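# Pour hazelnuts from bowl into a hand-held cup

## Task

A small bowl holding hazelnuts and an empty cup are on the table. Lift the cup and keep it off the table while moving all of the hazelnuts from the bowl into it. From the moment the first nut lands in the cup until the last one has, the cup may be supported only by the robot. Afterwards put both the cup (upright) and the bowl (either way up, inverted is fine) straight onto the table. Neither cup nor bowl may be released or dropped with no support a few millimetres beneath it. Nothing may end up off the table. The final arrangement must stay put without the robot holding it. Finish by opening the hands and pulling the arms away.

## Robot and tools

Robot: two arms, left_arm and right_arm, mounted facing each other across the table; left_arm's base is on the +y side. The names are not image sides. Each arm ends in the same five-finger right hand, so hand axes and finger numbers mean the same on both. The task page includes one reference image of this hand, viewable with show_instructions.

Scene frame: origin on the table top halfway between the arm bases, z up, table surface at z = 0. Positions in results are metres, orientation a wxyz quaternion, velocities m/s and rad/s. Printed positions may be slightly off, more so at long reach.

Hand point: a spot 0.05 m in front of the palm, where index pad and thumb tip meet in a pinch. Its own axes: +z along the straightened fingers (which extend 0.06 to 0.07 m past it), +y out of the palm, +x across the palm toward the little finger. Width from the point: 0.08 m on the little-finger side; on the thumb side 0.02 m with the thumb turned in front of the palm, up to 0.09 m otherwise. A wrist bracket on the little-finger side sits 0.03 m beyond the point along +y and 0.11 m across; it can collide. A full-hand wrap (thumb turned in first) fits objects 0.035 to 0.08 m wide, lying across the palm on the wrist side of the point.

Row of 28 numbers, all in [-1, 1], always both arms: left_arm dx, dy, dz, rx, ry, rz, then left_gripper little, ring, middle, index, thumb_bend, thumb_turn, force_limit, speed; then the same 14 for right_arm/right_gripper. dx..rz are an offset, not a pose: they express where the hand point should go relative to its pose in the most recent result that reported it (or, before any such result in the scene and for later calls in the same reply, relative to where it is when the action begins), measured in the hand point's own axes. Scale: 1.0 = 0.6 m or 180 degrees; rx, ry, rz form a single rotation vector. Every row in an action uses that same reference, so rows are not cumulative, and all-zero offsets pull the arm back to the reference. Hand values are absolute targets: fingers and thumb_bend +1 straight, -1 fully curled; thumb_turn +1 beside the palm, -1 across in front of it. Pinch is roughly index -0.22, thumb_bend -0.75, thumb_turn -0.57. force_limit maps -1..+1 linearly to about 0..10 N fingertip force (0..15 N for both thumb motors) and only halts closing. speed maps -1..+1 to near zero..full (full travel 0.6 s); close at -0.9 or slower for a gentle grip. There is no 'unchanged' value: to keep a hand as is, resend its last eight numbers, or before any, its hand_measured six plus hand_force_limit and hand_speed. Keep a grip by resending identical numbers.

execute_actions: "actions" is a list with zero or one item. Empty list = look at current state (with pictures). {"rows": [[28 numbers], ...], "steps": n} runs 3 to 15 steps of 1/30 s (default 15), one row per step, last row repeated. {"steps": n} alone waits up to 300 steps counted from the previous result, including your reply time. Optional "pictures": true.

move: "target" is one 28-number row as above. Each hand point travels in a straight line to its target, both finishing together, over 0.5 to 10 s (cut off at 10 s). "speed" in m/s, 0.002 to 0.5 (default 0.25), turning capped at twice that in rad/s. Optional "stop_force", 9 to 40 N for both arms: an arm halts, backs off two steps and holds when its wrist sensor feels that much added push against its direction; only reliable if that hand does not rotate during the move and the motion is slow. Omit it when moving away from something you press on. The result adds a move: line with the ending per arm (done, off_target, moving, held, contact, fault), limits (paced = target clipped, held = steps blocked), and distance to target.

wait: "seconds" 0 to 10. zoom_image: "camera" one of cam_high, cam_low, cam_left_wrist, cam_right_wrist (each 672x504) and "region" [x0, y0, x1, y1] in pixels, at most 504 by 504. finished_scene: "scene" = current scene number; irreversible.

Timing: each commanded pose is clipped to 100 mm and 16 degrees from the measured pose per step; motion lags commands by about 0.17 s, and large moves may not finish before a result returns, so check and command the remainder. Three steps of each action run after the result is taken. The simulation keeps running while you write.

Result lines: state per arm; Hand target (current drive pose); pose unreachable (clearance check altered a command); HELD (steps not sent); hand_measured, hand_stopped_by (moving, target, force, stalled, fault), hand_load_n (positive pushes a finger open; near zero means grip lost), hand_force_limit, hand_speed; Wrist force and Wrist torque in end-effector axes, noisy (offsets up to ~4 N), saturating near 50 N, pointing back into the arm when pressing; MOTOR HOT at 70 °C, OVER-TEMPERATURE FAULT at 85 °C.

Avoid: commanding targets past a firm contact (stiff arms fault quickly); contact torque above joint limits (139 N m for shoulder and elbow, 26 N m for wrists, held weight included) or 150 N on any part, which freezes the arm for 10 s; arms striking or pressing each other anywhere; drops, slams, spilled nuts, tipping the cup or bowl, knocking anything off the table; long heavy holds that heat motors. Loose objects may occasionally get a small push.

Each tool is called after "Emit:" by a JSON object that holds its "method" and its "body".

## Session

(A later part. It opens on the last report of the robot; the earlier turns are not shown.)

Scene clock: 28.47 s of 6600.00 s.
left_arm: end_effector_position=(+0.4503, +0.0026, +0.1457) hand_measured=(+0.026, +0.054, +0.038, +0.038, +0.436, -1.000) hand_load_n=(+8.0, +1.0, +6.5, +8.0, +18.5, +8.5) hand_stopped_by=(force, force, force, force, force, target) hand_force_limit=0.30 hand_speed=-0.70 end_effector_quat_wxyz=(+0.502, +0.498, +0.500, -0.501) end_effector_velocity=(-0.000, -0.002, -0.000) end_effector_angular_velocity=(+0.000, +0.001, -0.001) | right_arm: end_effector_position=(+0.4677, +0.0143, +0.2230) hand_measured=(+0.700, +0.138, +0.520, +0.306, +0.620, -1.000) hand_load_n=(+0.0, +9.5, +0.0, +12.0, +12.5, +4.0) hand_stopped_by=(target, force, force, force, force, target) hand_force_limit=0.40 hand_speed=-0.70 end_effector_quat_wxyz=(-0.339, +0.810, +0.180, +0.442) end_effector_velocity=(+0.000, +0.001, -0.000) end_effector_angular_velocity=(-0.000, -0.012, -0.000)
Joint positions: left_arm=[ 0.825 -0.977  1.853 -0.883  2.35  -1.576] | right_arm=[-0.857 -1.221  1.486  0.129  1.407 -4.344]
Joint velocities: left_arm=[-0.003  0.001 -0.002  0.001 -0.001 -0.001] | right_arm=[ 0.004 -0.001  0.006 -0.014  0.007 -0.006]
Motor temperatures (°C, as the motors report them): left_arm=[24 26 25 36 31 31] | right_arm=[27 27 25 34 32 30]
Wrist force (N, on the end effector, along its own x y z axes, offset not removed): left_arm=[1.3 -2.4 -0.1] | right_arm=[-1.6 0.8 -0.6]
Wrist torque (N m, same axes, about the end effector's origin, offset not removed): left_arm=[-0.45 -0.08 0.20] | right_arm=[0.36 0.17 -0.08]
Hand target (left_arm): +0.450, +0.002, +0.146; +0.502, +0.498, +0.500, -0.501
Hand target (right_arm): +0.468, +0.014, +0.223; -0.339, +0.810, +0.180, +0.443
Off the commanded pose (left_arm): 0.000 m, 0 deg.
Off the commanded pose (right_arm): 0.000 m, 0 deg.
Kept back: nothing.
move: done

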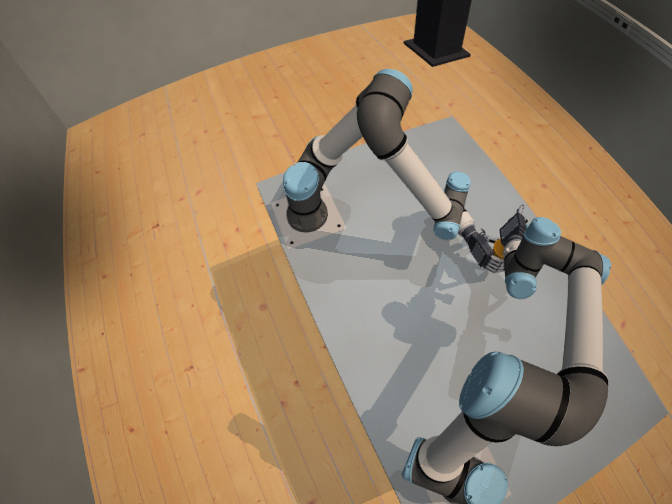

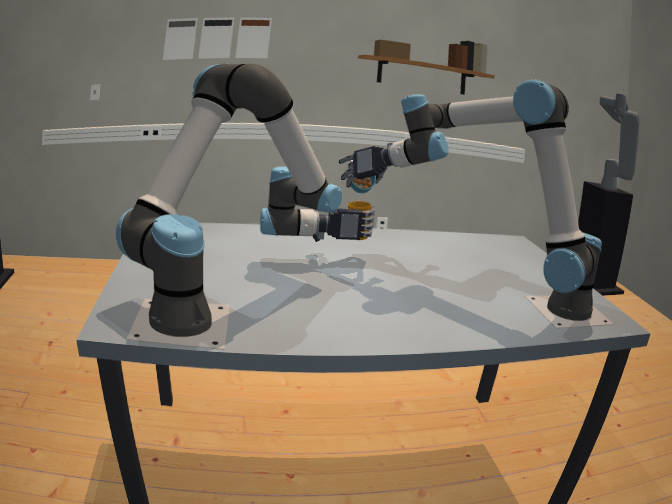

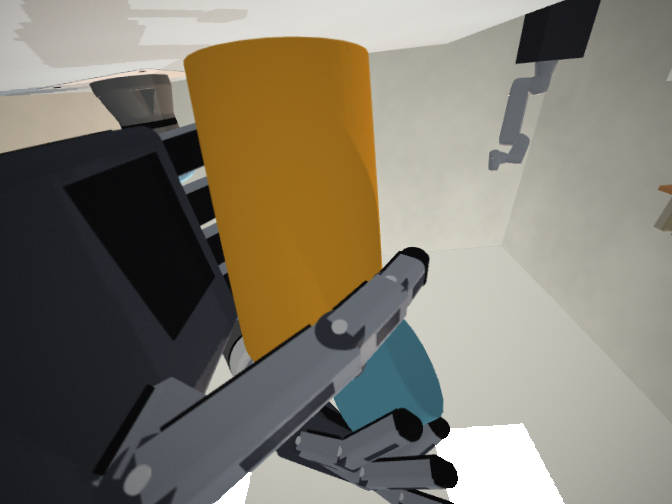

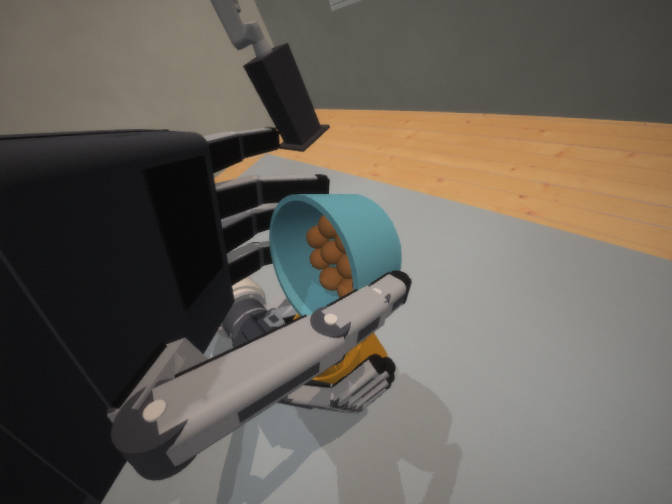

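Emit:
{"method": "move", "body": {"target": [-0.025,0,0.014,0,0,0,-0.3,-0.6,-0.6,-0.6,-0.3,-1,0.3,-0.7,0,0,0,0,0,0,0.7,0,0,0,0.2,-1,0.4,-0.7], "speed": 0.03}}

Emit:
{"method": "move", "body": {"target": [0,0,0,0,0,0,-0.3,-0.6,-0.6,-0.6,-0.3,-1,0.3,-0.7,0,0,0,0,0.19,-0.19,0.7,0,0,0,0.2,-1,0.4,-0.7], "speed": 0.043}}

Scene clock: 29.60 s of 6600.00 s.
left_arm: end_effector_position=(+0.4503, -0.0056, +0.1606) hand_measured=(+0.026, +0.054, +0.038, +0.038, +0.436, -1.000) hand_load_n=(+8.0, +1.0, +6.5, +8.0, +18.5, +8.5) hand_stopped_by=(force, force, force, force, force, target) hand_force_limit=0.30 hand_speed=-0.70 end_effector_quat_wxyz=(+0.502, +0.498, +0.500, -0.501) end_effector_velocity=(+0.000, -0.001, +0.002) end_effector_angular_velocity=(+0.000, -0.000, +0.000) | right_arm: end_effector_position=(+0.4677, +0.0143, +0.2230) hand_measured=(+0.700, +0.138, +0.520, +0.306, +0.620, -1.000) hand_load_n=(+0.0, +9.5, +0.0, +12.0, +12.5, +4.0) hand_stopped_by=(target, force, force, force, force, target) hand_force_limit=0.40 hand_speed=-0.70 end_effector_quat_wxyz=(-0.339, +0.810, +0.180, +0.442) end_effector_velocity=(+0.000, -0.000, +0.001) end_effector_angular_velocity=(+0.001, -0.001, -0.001)
Joint positions: left_arm=[ 0.813 -0.997  1.835 -0.844  2.338 -1.576] | right_arm=[-0.857 -1.221  1.486  0.129  1.407 -4.344]
Joint velocities: left_arm=[-0.001 -0.002 -0.003  0.006 -0.002  0.   ] | right_arm=[ 0.    -0.001 -0.     0.     0.001  0.001]
Motor temperatures (°C, as the motors report them): left_arm=[24 26 25 36 31 31] | right_arm=[27 27 25 34 32 30]
Wrist force (N, on the end effector, along its own x y z axes, offset not removed): left_arm=[-0.1 -2.4 0.3] | right_arm=[-1.0 -1.1 -1.0]
Wrist torque (N m, same axes, about the end effector's origin, offset not removed): left_arm=[-0.37 0.06 -0.07] | right_arm=[0.03 0.15 -0.10]
Hand target (left_arm): +0.450, -0.006, +0.161; +0.502, +0.498, +0.500, -0.501
Hand target (right_arm): +0.468, +0.014, +0.223; -0.339, +0.810, +0.180, +0.442
Off the commanded pose (left_arm): 0.000 m, 0 deg.
Off the commanded pose (right_arm): 0.000 m, 0 deg.
Kept back: nothing.
move: done

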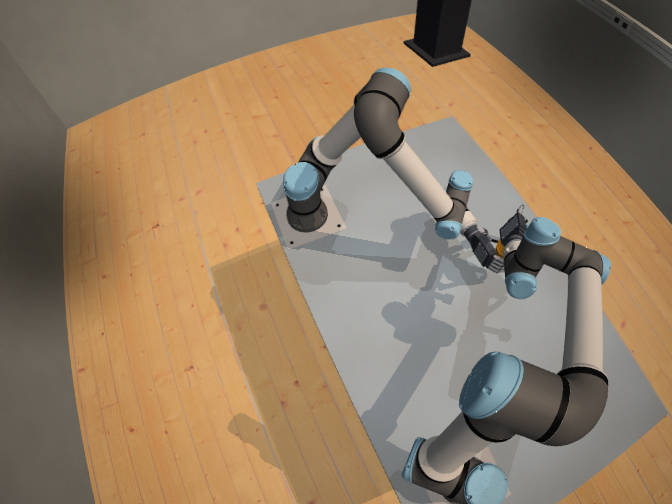

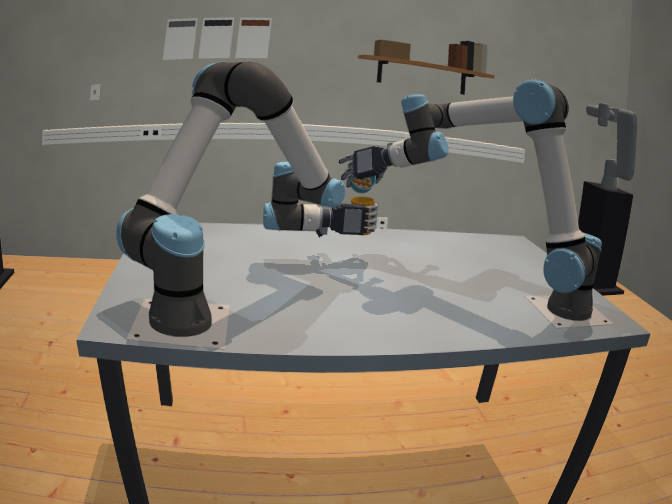

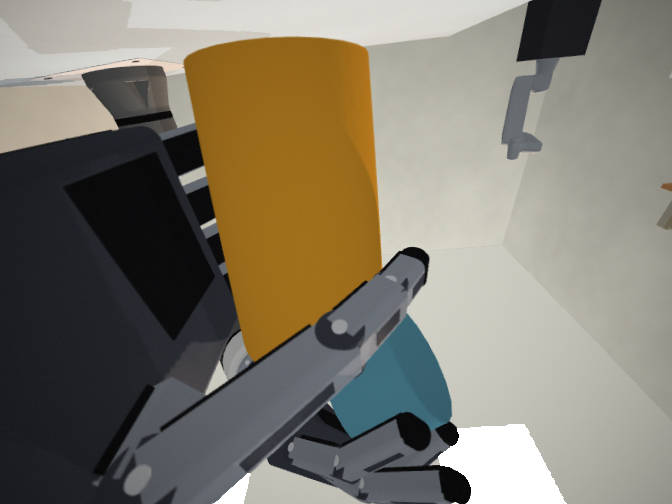

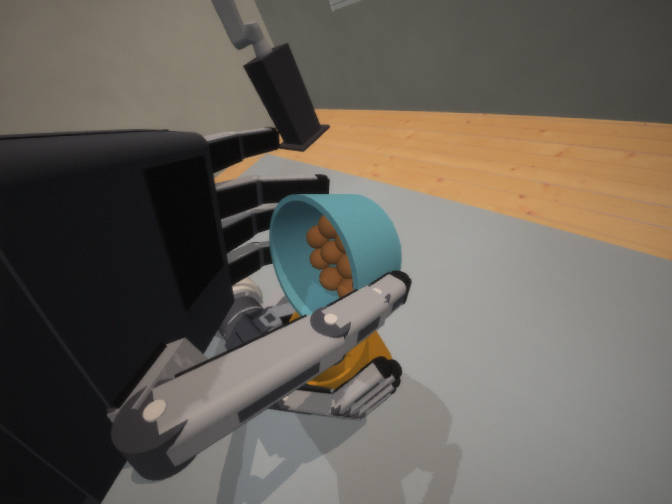

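Scene clock: 39.67 s of 6600.00 s.
left_arm: end_effector_position=(+0.4503, -0.0056, +0.1606) hand_measured=(+0.026, +0.054, +0.038, +0.038, +0.436, -1.000) hand_load_n=(+8.0, +1.0, +6.5, +8.0, +18.5, +8.5) hand_stopped_by=(force, force, force, force, force, target) hand_force_limit=0.30 hand_speed=-0.70 end_effector_quat_wxyz=(+0.502, +0.498, +0.500, -0.501) end_effector_velocity=(+0.001, +0.000, +0.001) end_effector_angular_velocity=(-0.002, -0.002, +0.002) | right_arm: end_effector_position=(+0.4676, +0.0144, +0.2230) hand_measured=(+0.700, +0.138, +0.520, +0.306, +0.620, -1.000) hand_load_n=(+0.0, +9.5, +0.0, +12.0, +12.5, +4.0) hand_stopped_by=(target, force, force, force, force, target) hand_force_limit=0.40 hand_speed=-0.70 end_effector_quat_wxyz=(-0.234, +0.560, +0.300, +0.736) end_effector_velocity=(-0.001, +0.001, +0.000) end_effector_angular_velocity=(+0.002, -0.013, +0.003)
Joint positions: left_arm=[ 0.813 -0.997  1.835 -0.844  2.338 -1.576] | right_arm=[-0.78  -1.204  1.955 -0.946  1.545 -4.892]
Joint velocities: left_arm=[ 0.002 -0.001 -0.002 -0.     0.    -0.   ] | right_arm=[ 0.001  0.004  0.005 -0.019 -0.003 -0.008]
Motor temperatures (°C, as the motors report them): left_arm=[24 26 25 36 31 31] | right_arm=[27 27 25 34 32 30]
Wrist force (N, on the end effector, along its own x y z axes, offset not removed): left_arm=[0.4 -1.3 -0.2] | right_arm=[0.1 -0.5 -2.7]
Wrist torque (N m, same axes, about the end effector's origin, offset not removed): left_arm=[-0.29 0.08 0.04] | right_arm=[0.26 0.04 -0.04]
Hand target (left_arm): +0.450, -0.006, +0.161; +0.502, +0.498, +0.500, -0.501
Hand target (right_arm): +0.468, +0.014, +0.223; -0.233, +0.559, +0.300, +0.737
Off the commanded pose (left_arm): 0.000 m, 0 deg.
Off the commanded pose (right_arm): 0.000 m, 0 deg.
Kept back: nothing.
move: done

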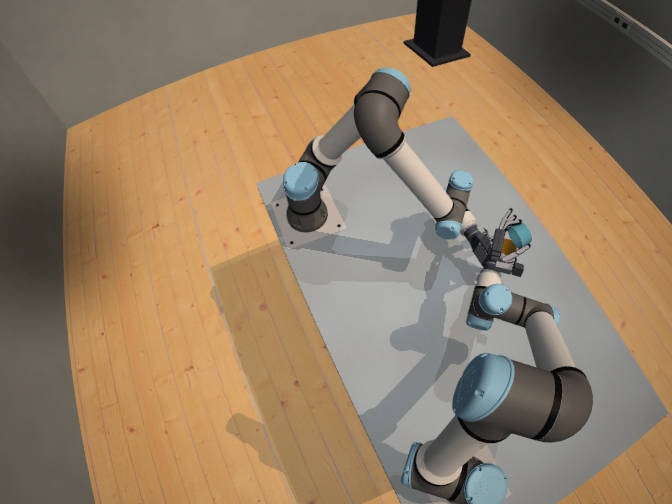

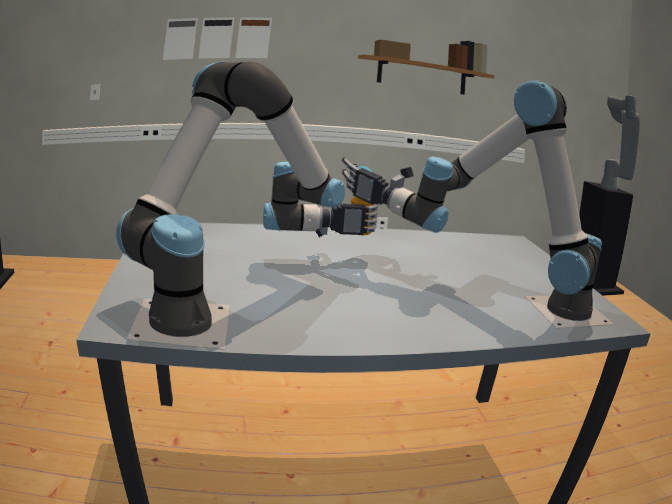

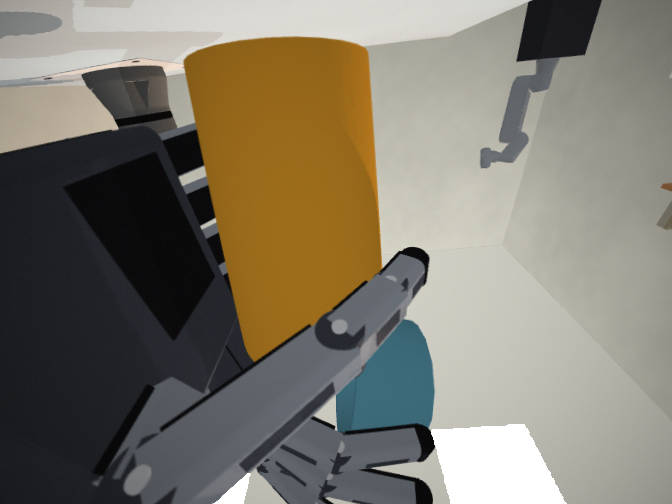

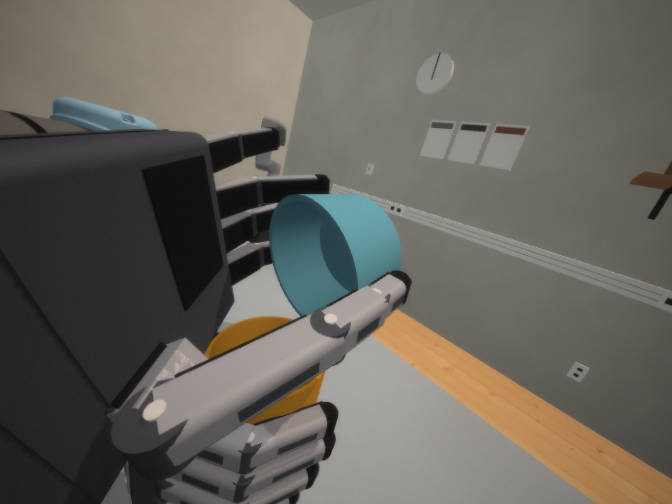

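Emit:
{"method": "move", "body": {"target": [0,0,-0.15,0,0.08,0,-0.3,-0.6,-0.6,-0.6,-0.3,-1,0.3,-0.7,0,0.18,-0.18,0,-0.41,0.41,0.7,0,0,0,0.2,-1,0.4,-0.7]}}

Emit:
{"method": "move", "body": {"target": [0.1,0,0.026,0,0,0,-0.3,-0.6,-0.6,-0.6,-0.3,-1,0.3,-0.7,0,0.21,0.21,0,0,0,0.7,0,0,0,0.2,-1,0.4,-0.7], "speed": 0.12}}

Emit:
{"method": "move", "body": {"target": [0.05,0,0.013,0,0,0,-0.3,-0.6,-0.6,-0.6,-0.3,-1,0.3,-0.7,0,0.04,0.04,0,0,0,0.7,0,0,0,0.2,-1,0.4,-0.7], "speed": 0.005, "stop_force": 9}}

Emit:
{"method": "zoom_image", "body": {"camera": "cam_low", "region": [84,100,588,504]}}

Scene clock: 44.27 s of 6600.00 s.
left_arm: end_effector_position=(+0.4501, +0.0843, +0.1601) hand_measured=(+0.026, +0.054, +0.038, +0.038, +0.436, -1.000) hand_load_n=(+8.0, +1.0, +6.5, +8.0, +18.5, +8.5) hand_stopped_by=(force, force, force, force, force, target) hand_force_limit=0.30 hand_speed=-0.70 end_effector_quat_wxyz=(+0.435, +0.557, +0.558, -0.434) end_effector_velocity=(-0.001, -0.001, +0.000) end_effector_angular_velocity=(+0.001, +0.001, -0.002) | right_arm: end_effector_position=(+0.4673, -0.1385, +0.2214) hand_measured=(+0.700, +0.138, +0.520, +0.306, +0.620, -1.000) hand_load_n=(+0.0, +9.5, +0.0, +12.0, +12.5, +4.0) hand_stopped_by=(target, force, force, force, force, target) hand_force_limit=0.40 hand_speed=-0.70 end_effector_quat_wxyz=(-0.387, +0.922, +0.002, +0.009) end_effector_velocity=(+0.000, -0.001, -0.000) end_effector_angular_velocity=(-0.002, +0.012, +0.002)
Joint positions: left_arm=[ 0.955 -1.097  1.811 -0.326  2.442 -1.267] | right_arm=[-1.305 -0.978  1.102  1.183  0.812 -4.364]
Joint velocities: left_arm=[-0.001 -0.    -0.001  0.003  0.001  0.001] | right_arm=[-0.003  0.008 -0.008  0.016 -0.002 -0.006]
Motor temperatures (°C, as the motors report them): left_arm=[24 26 25 36 31 31] | right_arm=[27 27 25 34 32 30]
Wrist force (N, on the end effector, along its own x y z axes, offset not removed): left_arm=[1.2 -1.6 0.3] | right_arm=[0.4 -0.7 1.0]
Wrist torque (N m, same axes, about the end effector's origin, offset not removed): left_arm=[-0.26 -0.08 0.13] | right_arm=[-0.07 -0.09 -0.07]
Hand target (left_arm): +0.450, +0.084, +0.160; +0.435, +0.557, +0.558, -0.434
Hand target (right_arm): +0.467, -0.139, +0.221; -0.387, +0.922, +0.002, +0.008
Off the commanded pose (left_arm): 0.000 m, 0 deg.
Off the commanded pose (right_arm): 0.000 m, 0 deg.
Kept back: nothing.
move: done

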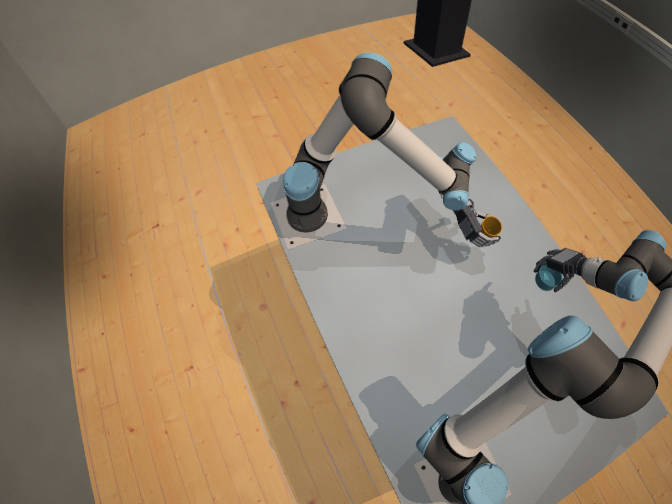

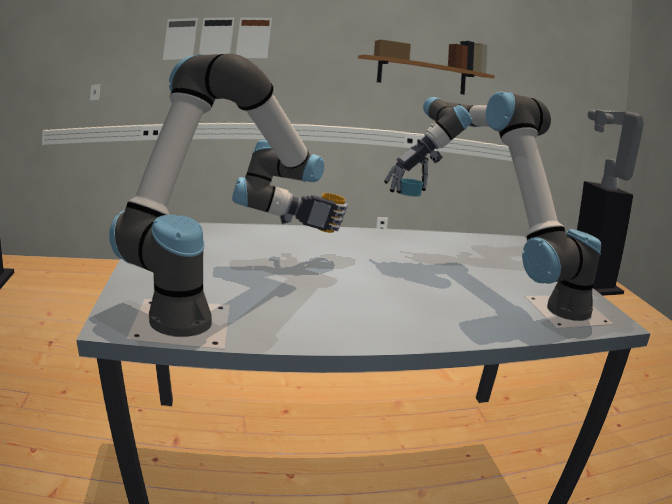

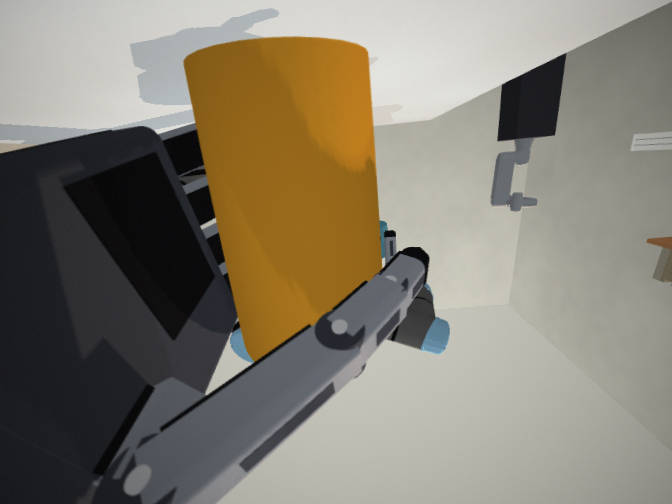

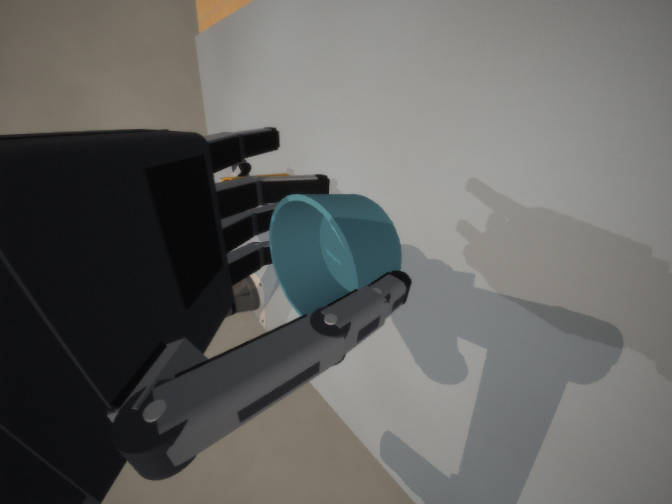

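Scene clock: 46.27 s of 6600.00 s.
left_arm: end_effector_position=(+0.4500, +0.0838, +0.0982) hand_measured=(+0.026, +0.054, +0.038, +0.038, +0.436, -1.000) hand_load_n=(+8.0, +1.0, +6.5, +8.0, +18.5, +8.5) hand_stopped_by=(force, force, force, force, force, target) hand_force_limit=0.30 hand_speed=-0.70 end_effector_quat_wxyz=(+0.435, +0.557, +0.558, -0.434) end_effector_velocity=(+0.000, -0.000, -0.000) end_effector_angular_velocity=(-0.001, -0.001, +0.000) | right_arm: end_effector_position=(+0.4703, -0.1368, +0.0433) hand_measured=(+0.700, +0.138, +0.520, +0.306, +0.620, -1.000) hand_load_n=(+0.0, +9.5, +0.0, +12.0, +12.5, +4.0) hand_stopped_by=(target, force, force, force, force, target) hand_force_limit=0.40 hand_speed=-0.70 end_effector_quat_wxyz=(-0.387, +0.922, +0.002, +0.009) end_effector_velocity=(+0.001, +0.000, -0.002) end_effector_angular_velocity=(+0.001, -0.001, -0.001)
Joint positions: left_arm=[ 0.954 -0.99   1.846 -0.467  2.441 -1.268] | right_arm=[-1.303 -0.832  1.333  0.805  0.812 -4.362]
Joint velocities: left_arm=[-0.     0.001 -0.    -0.002 -0.    -0.001] | right_arm=[-0.     0.002  0.    -0.004 -0.001  0.   ]
Motor temperatures (°C, as the motors report them): left_arm=[24 26 25 36 31 31] | right_arm=[27 27 25 34 32 30]
Wrist force (N, on the end effector, along its own x y z axes, offset not removed): left_arm=[0.6 -2.6 0.7] | right_arm=[-0.8 -2.0 0.2]
Wrist torque (N m, same axes, about the end effector's origin, offset not removed): left_arm=[-0.48 0.07 0.01] | right_arm=[-0.32 0.02 -0.12]
Hand target (left_arm): +0.450, +0.084, +0.098; +0.435, +0.557, +0.558, -0.434
Hand target (right_arm): +0.470, -0.137, +0.043; -0.387, +0.922, +0.002, +0.009
Off the commanded pose (left_arm): 0.000 m, 0 deg.
Off the commanded pose (right_arm): 0.000 m, 0 deg.
Kept back: nothing.
move: done

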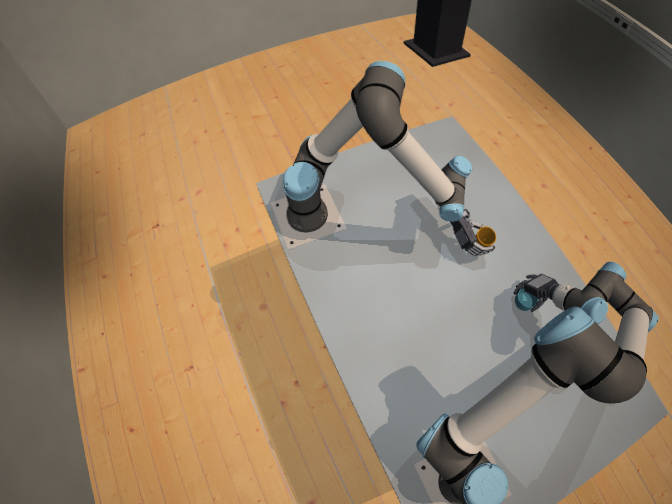

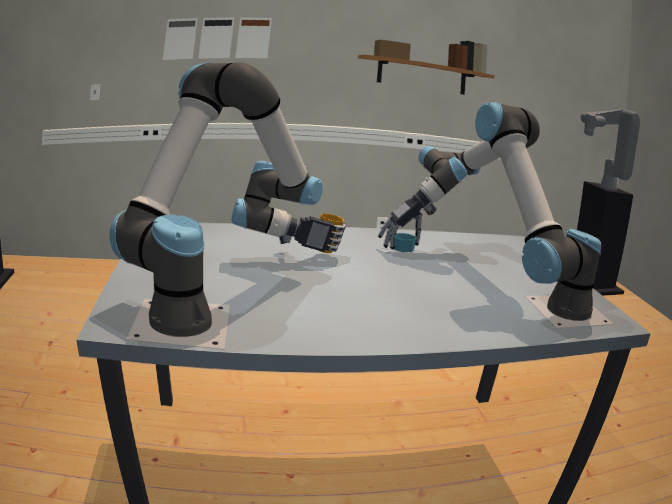

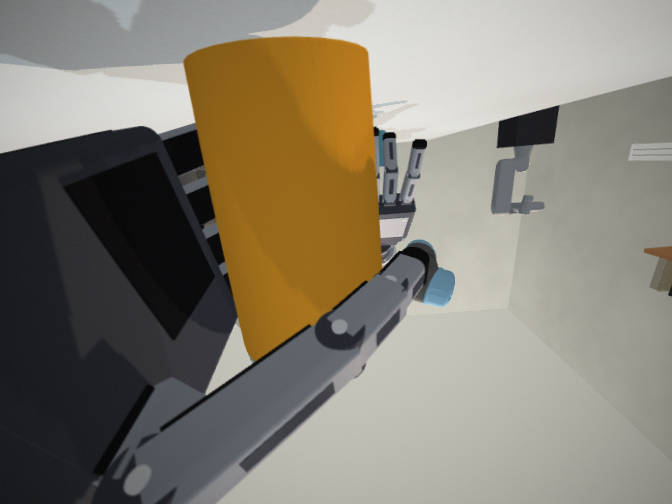

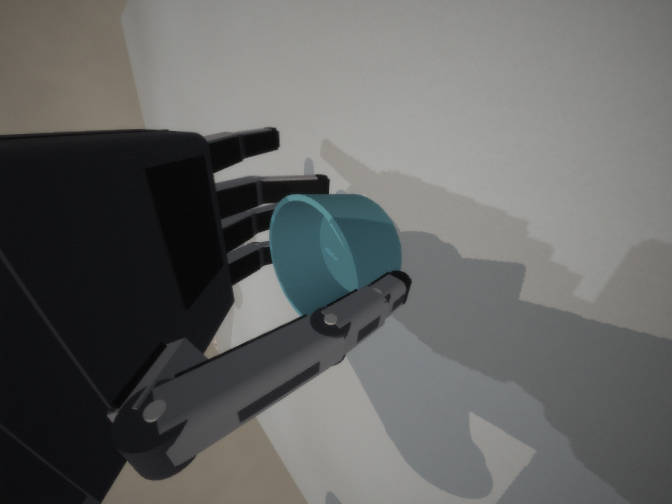

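Scene clock: 50.03 s of 6600.00 s.
left_arm: end_effector_position=(+0.4500, +0.0837, +0.0837) hand_measured=(+0.026, +0.054, +0.038, +0.038, +0.436, -1.000) hand_load_n=(+7.5, +0.5, +6.5, +8.0, +18.5, +9.5) hand_stopped_by=(force, force, force, force, force, target) hand_force_limit=0.30 hand_speed=-0.70 end_effector_quat_wxyz=(+0.435, +0.557, +0.558, -0.434) end_effector_velocity=(-0.000, +0.000, +0.000) end_effector_angular_velocity=(+0.000, -0.000, -0.000) | right_arm: end_effector_position=(+0.4706, -0.1367, +0.0263) hand_measured=(+0.700, +0.138, +0.520, +0.306, +0.620, -1.000) hand_load_n=(+0.0, +9.5, +0.0, +12.0, +12.5, +4.0) hand_stopped_by=(target, force, force, force, force, target) hand_force_limit=0.40 hand_speed=-0.70 end_effector_quat_wxyz=(-0.387, +0.922, +0.002, +0.009) end_effector_velocity=(-0.001, +0.000, +0.001) end_effector_angular_velocity=(+0.000, +0.004, +0.000)
Joint positions: left_arm=[ 0.954 -0.963  1.851 -0.499  2.441 -1.268] | right_arm=[-1.303 -0.811  1.344  0.772  0.812 -4.361]
Joint velocities: left_arm=[-0.    -0.001  0.001  0.    -0.     0.   ] | right_arm=[ 0.    -0.001 -0.     0.005 -0.001  0.   ]
Motor temperatures (°C, as the motors report them): left_arm=[24 26 25 36 31 31] | right_arm=[27 27 25 34 32 30]
Wrist force (N, on the end effector, along its own x y z axes, offset not removed): left_arm=[-10.1 -2.5 -0.6] | right_arm=[-1.3 -8.9 -15.4]
Wrist torque (N m, same axes, about the end effector's origin, offset not removed): left_arm=[-0.38 0.03 -0.21] | right_arm=[1.01 0.63 -0.42]
Hand target (left_arm): +0.450, +0.084, +0.084; +0.435, +0.557, +0.558, -0.434
Hand target (right_arm): +0.471, -0.137, +0.027; -0.387, +0.922, +0.002, +0.009
Off the commanded pose (left_arm): 0.017 m, 0 deg.
Off the commanded pose (right_arm): 0.017 m, 0 deg.
Kept back: nothing.
move: contact (left_arm, right_arm)

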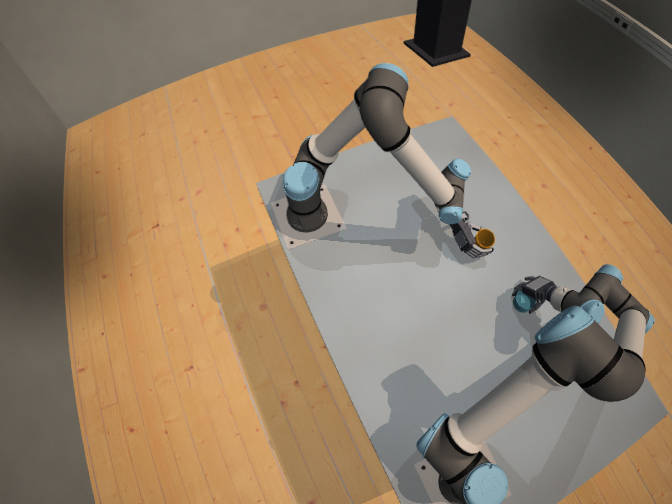

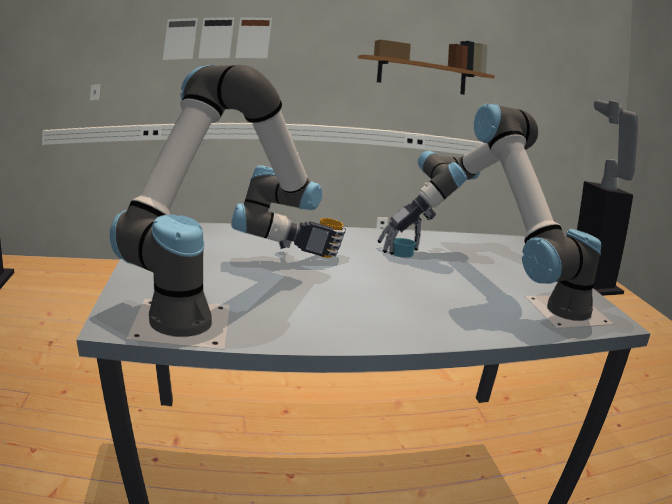

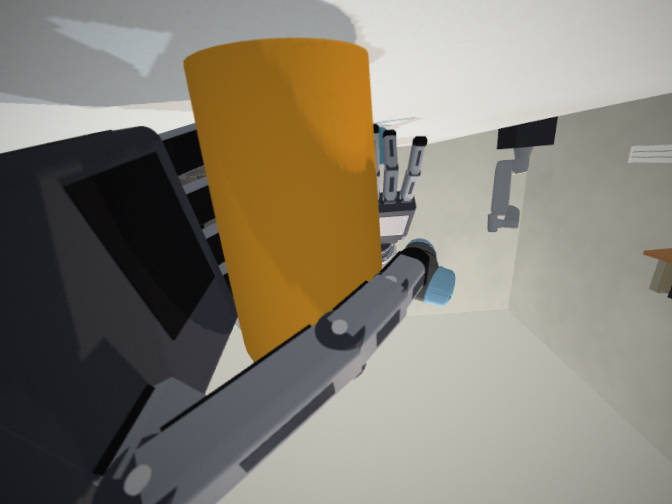

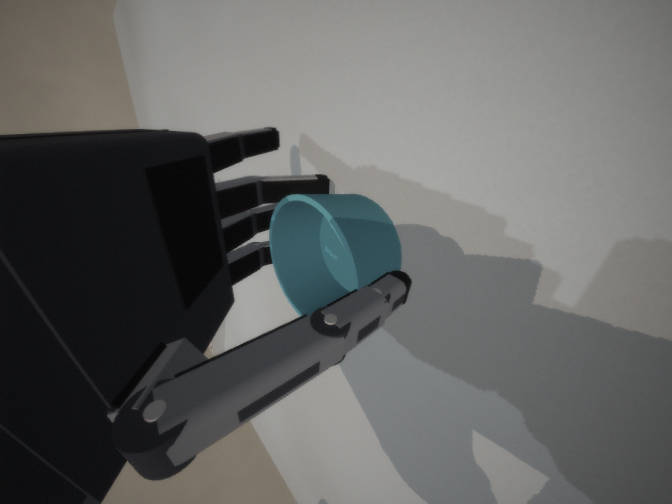

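Region (84, 100, 588, 504) of cam_low's 672x504 image, scaled by 1.000; it fills the top 404 rows of this view, and the rest is white.

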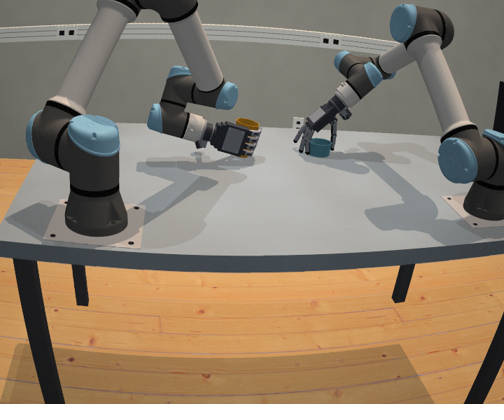

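Emit:
{"method": "move", "body": {"target": [0,0,0,0,0,0,0.6,1,1,1,1,-1,0.3,-0.7,0,0,0,0,0,0,0.9,0.9,0.9,0.9,1,-1,0.4,-0.6]}}

Emit:
{"method": "move", "body": {"target": [-0.08,-0.02,-0.2,0,0,0,0.6,1,1,1,1,-1,0.3,-0.7,0,-0.15,-0.17,0,0,0,0.9,0.9,0.9,0.9,1,-1,0.4,-0.6], "speed": 0.1}}

Scene clock: 52.47 s of 6600.00 s.
left_arm: end_effector_position=(+0.4500, +0.0837, +0.0837) hand_measured=(+0.592, +1.000, +1.000, +1.000, +1.000, -1.000) hand_load_n=(-10.0, +0.0, +0.0, +0.0, +0.0, +0.0) hand_stopped_by=(stalled, target, target, target, target, target) hand_force_limit=0.30 hand_speed=-0.70 end_effector_quat_wxyz=(+0.435, +0.557, +0.558, -0.434) end_effector_velocity=(-0.000, -0.000, -0.000) end_effector_angular_velocity=(+0.000, -0.000, -0.001) | right_arm: end_effector_position=(+0.4706, -0.1367, +0.0263) hand_measured=(+0.900, +0.900, +0.900, +0.900, +1.000, -1.000) hand_load_n=(+0.0, +0.0, +0.0, +0.0, +0.0, +0.0) hand_stopped_by=(target, target, target, target, target, target) hand_force_limit=0.40 hand_speed=-0.60 end_effector_quat_wxyz=(-0.387, +0.922, +0.002, +0.009) end_effector_velocity=(+0.001, -0.000, -0.000) end_effector_angular_velocity=(+0.000, -0.000, -0.002)
Joint positions: left_arm=[ 0.954 -0.963  1.85  -0.499  2.441 -1.268] | right_arm=[-1.303 -0.811  1.344  0.772  0.812 -4.361]
Joint velocities: left_arm=[-0.001  0.     0.    -0.     0.     0.001] | right_arm=[-0.001  0.001 -0.001 -0.001  0.     0.001]
Motor temperatures (°C, as the motors report them): left_arm=[24 26 25 36 31 31] | right_arm=[27 27 25 34 32 30]
Wrist force (N, on the end effector, along its own x y z axes, offset not removed): left_arm=[-12.8 5.4 -5.7] | right_arm=[0.3 -0.2 -1.8]
Wrist torque (N m, same axes, about the end effector's origin, offset not removed): left_arm=[-0.41 -0.24 0.11] | right_arm=[0.29 -0.07 0.17]
Hand target (left_arm): +0.450, +0.084, +0.084; +0.435, +0.557, +0.558, -0.434
Hand target (right_arm): +0.471, -0.137, +0.026; -0.387, +0.922, +0.002, +0.009
Off the commanded pose (left_arm): 0.000 m, 0 deg.
Off the commanded pose (right_arm): 0.000 m, 0 deg.
Kept back: nothing.
move: done

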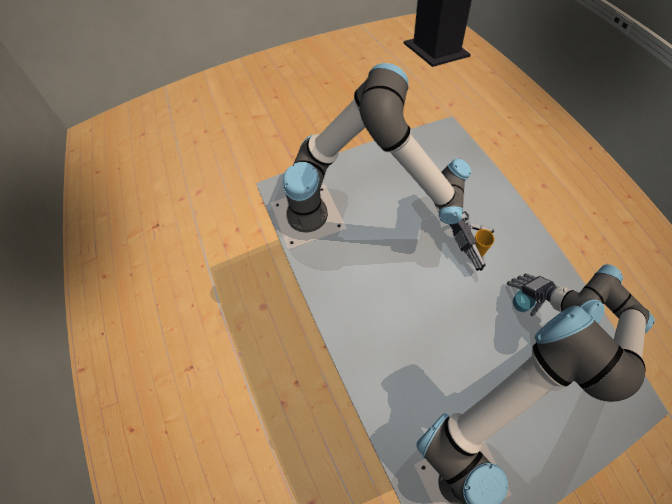

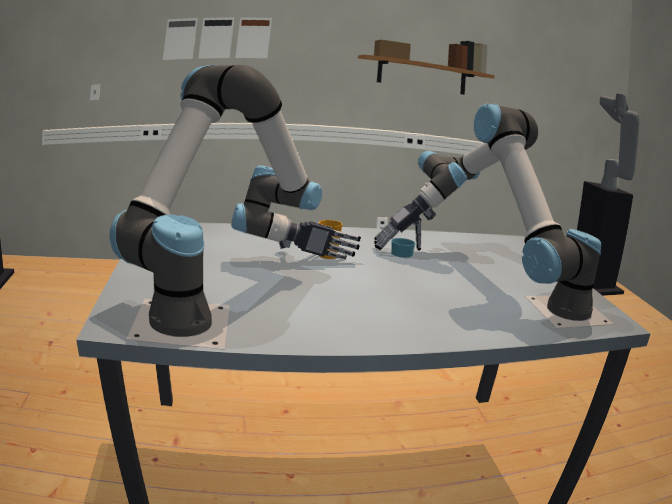

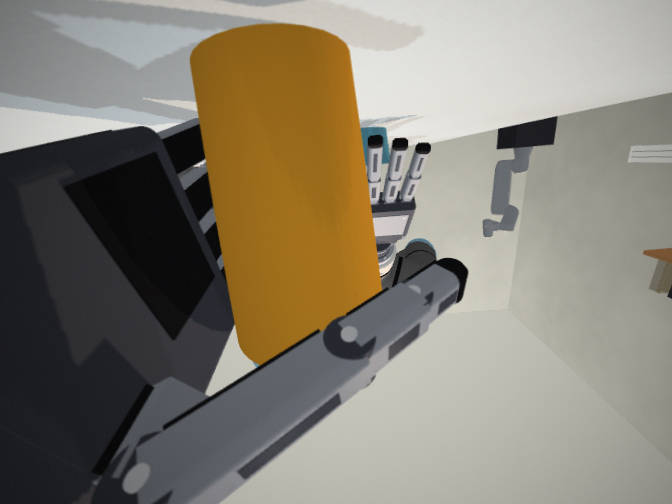

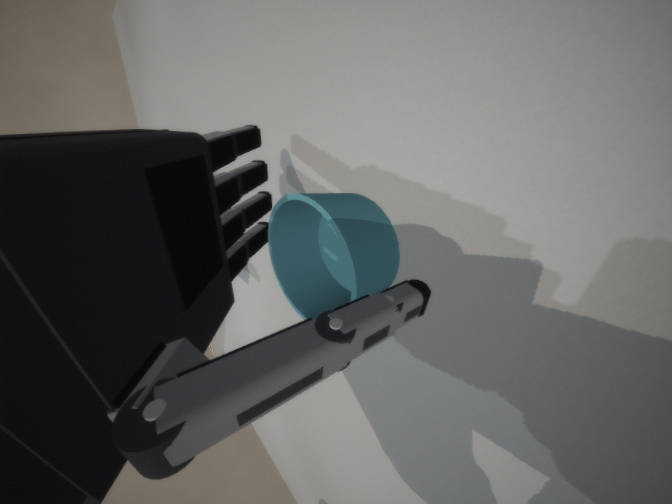

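Scene clock: 54.33 s of 6600.00 s.
left_arm: end_effector_position=(+0.4379, +0.1881, +0.1594) hand_measured=(+0.594, +1.000, +1.000, +1.000, +1.000, -1.000) hand_load_n=(+0.0, +0.0, +0.0, +0.0, +0.0, +0.0) hand_stopped_by=(stalled, target, target, target, target, target) hand_force_limit=0.30 hand_speed=-0.70 end_effector_quat_wxyz=(+0.435, +0.557, +0.558, -0.434) end_effector_velocity=(-0.000, +0.001, +0.001) end_effector_angular_velocity=(+0.000, -0.001, -0.001) | right_arm: end_effector_position=(+0.4683, -0.1464, +0.1618) hand_measured=(+0.900, +0.900, +0.900, +0.900, +1.000, -1.000) hand_load_n=(+0.0, +0.0, +0.0, +0.0, +0.0, +0.0) hand_stopped_by=(target, target, target, target, target, target) hand_force_limit=0.40 hand_speed=-0.60 end_effector_quat_wxyz=(-0.387, +0.922, +0.002, +0.009) end_effector_velocity=(+0.000, -0.000, +0.002) end_effector_angular_velocity=(+0.000, -0.001, +0.001)
Joint positions: left_arm=[ 1.143 -1.143  1.907 -0.259  2.612 -1.126] | right_arm=[-1.319 -0.954  1.222  1.053  0.808 -4.384]
Joint velocities: left_arm=[ 0.003 -0.001 -0.002  0.008  0.004  0.005] | right_arm=[-0.    -0.001 -0.003  0.005 -0.    -0.002]
Motor temperatures (°C, as the motors report them): left_arm=[24 26 25 36 31 31] | right_arm=[27 27 25 34 32 30]
Wrist force (N, on the end effector, along its own x y z axes, offset not removed): left_arm=[0.1 -1.5 -0.3] | right_arm=[-1.9 -0.4 0.0]
Wrist torque (N m, same axes, about the end effector's origin, offset not removed): left_arm=[-0.26 0.02 0.03] | right_arm=[0.08 0.30 -0.17]
Hand target (left_arm): +0.438, +0.188, +0.160; +0.435, +0.557, +0.558, -0.434
Hand target (right_arm): +0.468, -0.146, +0.162; -0.387, +0.922, +0.002, +0.009
Off the commanded pose (left_arm): 0.000 m, 0 deg.
Off the commanded pose (right_arm): 0.000 m, 0 deg.
Kept back: nothing.
move: done

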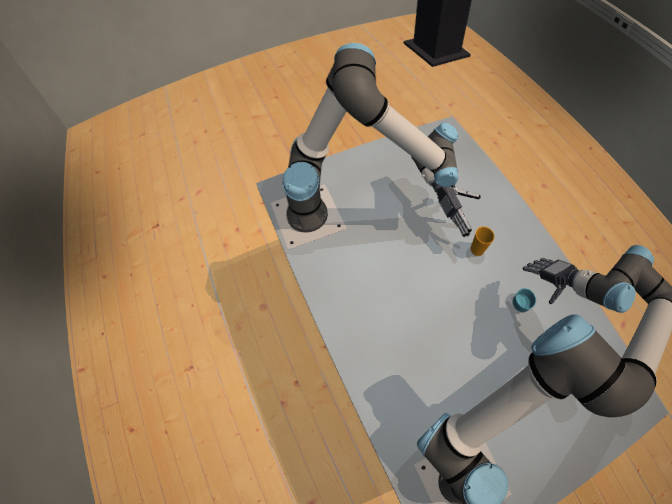

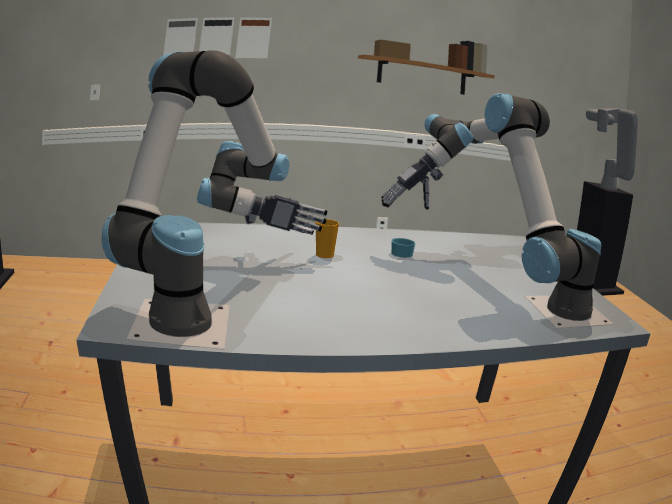

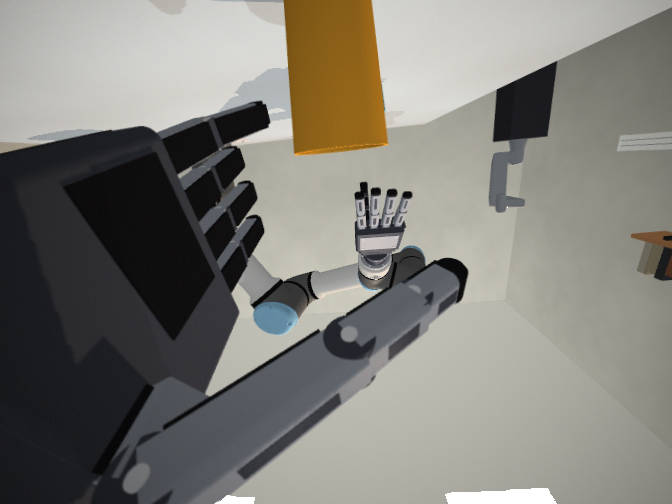

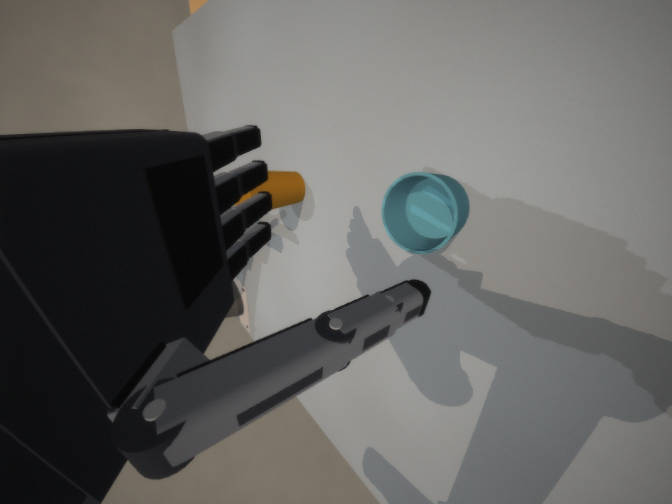

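Emit:
{"method": "finished_scene", "body": {"scene": 2}}

The scene is finished: the task was done.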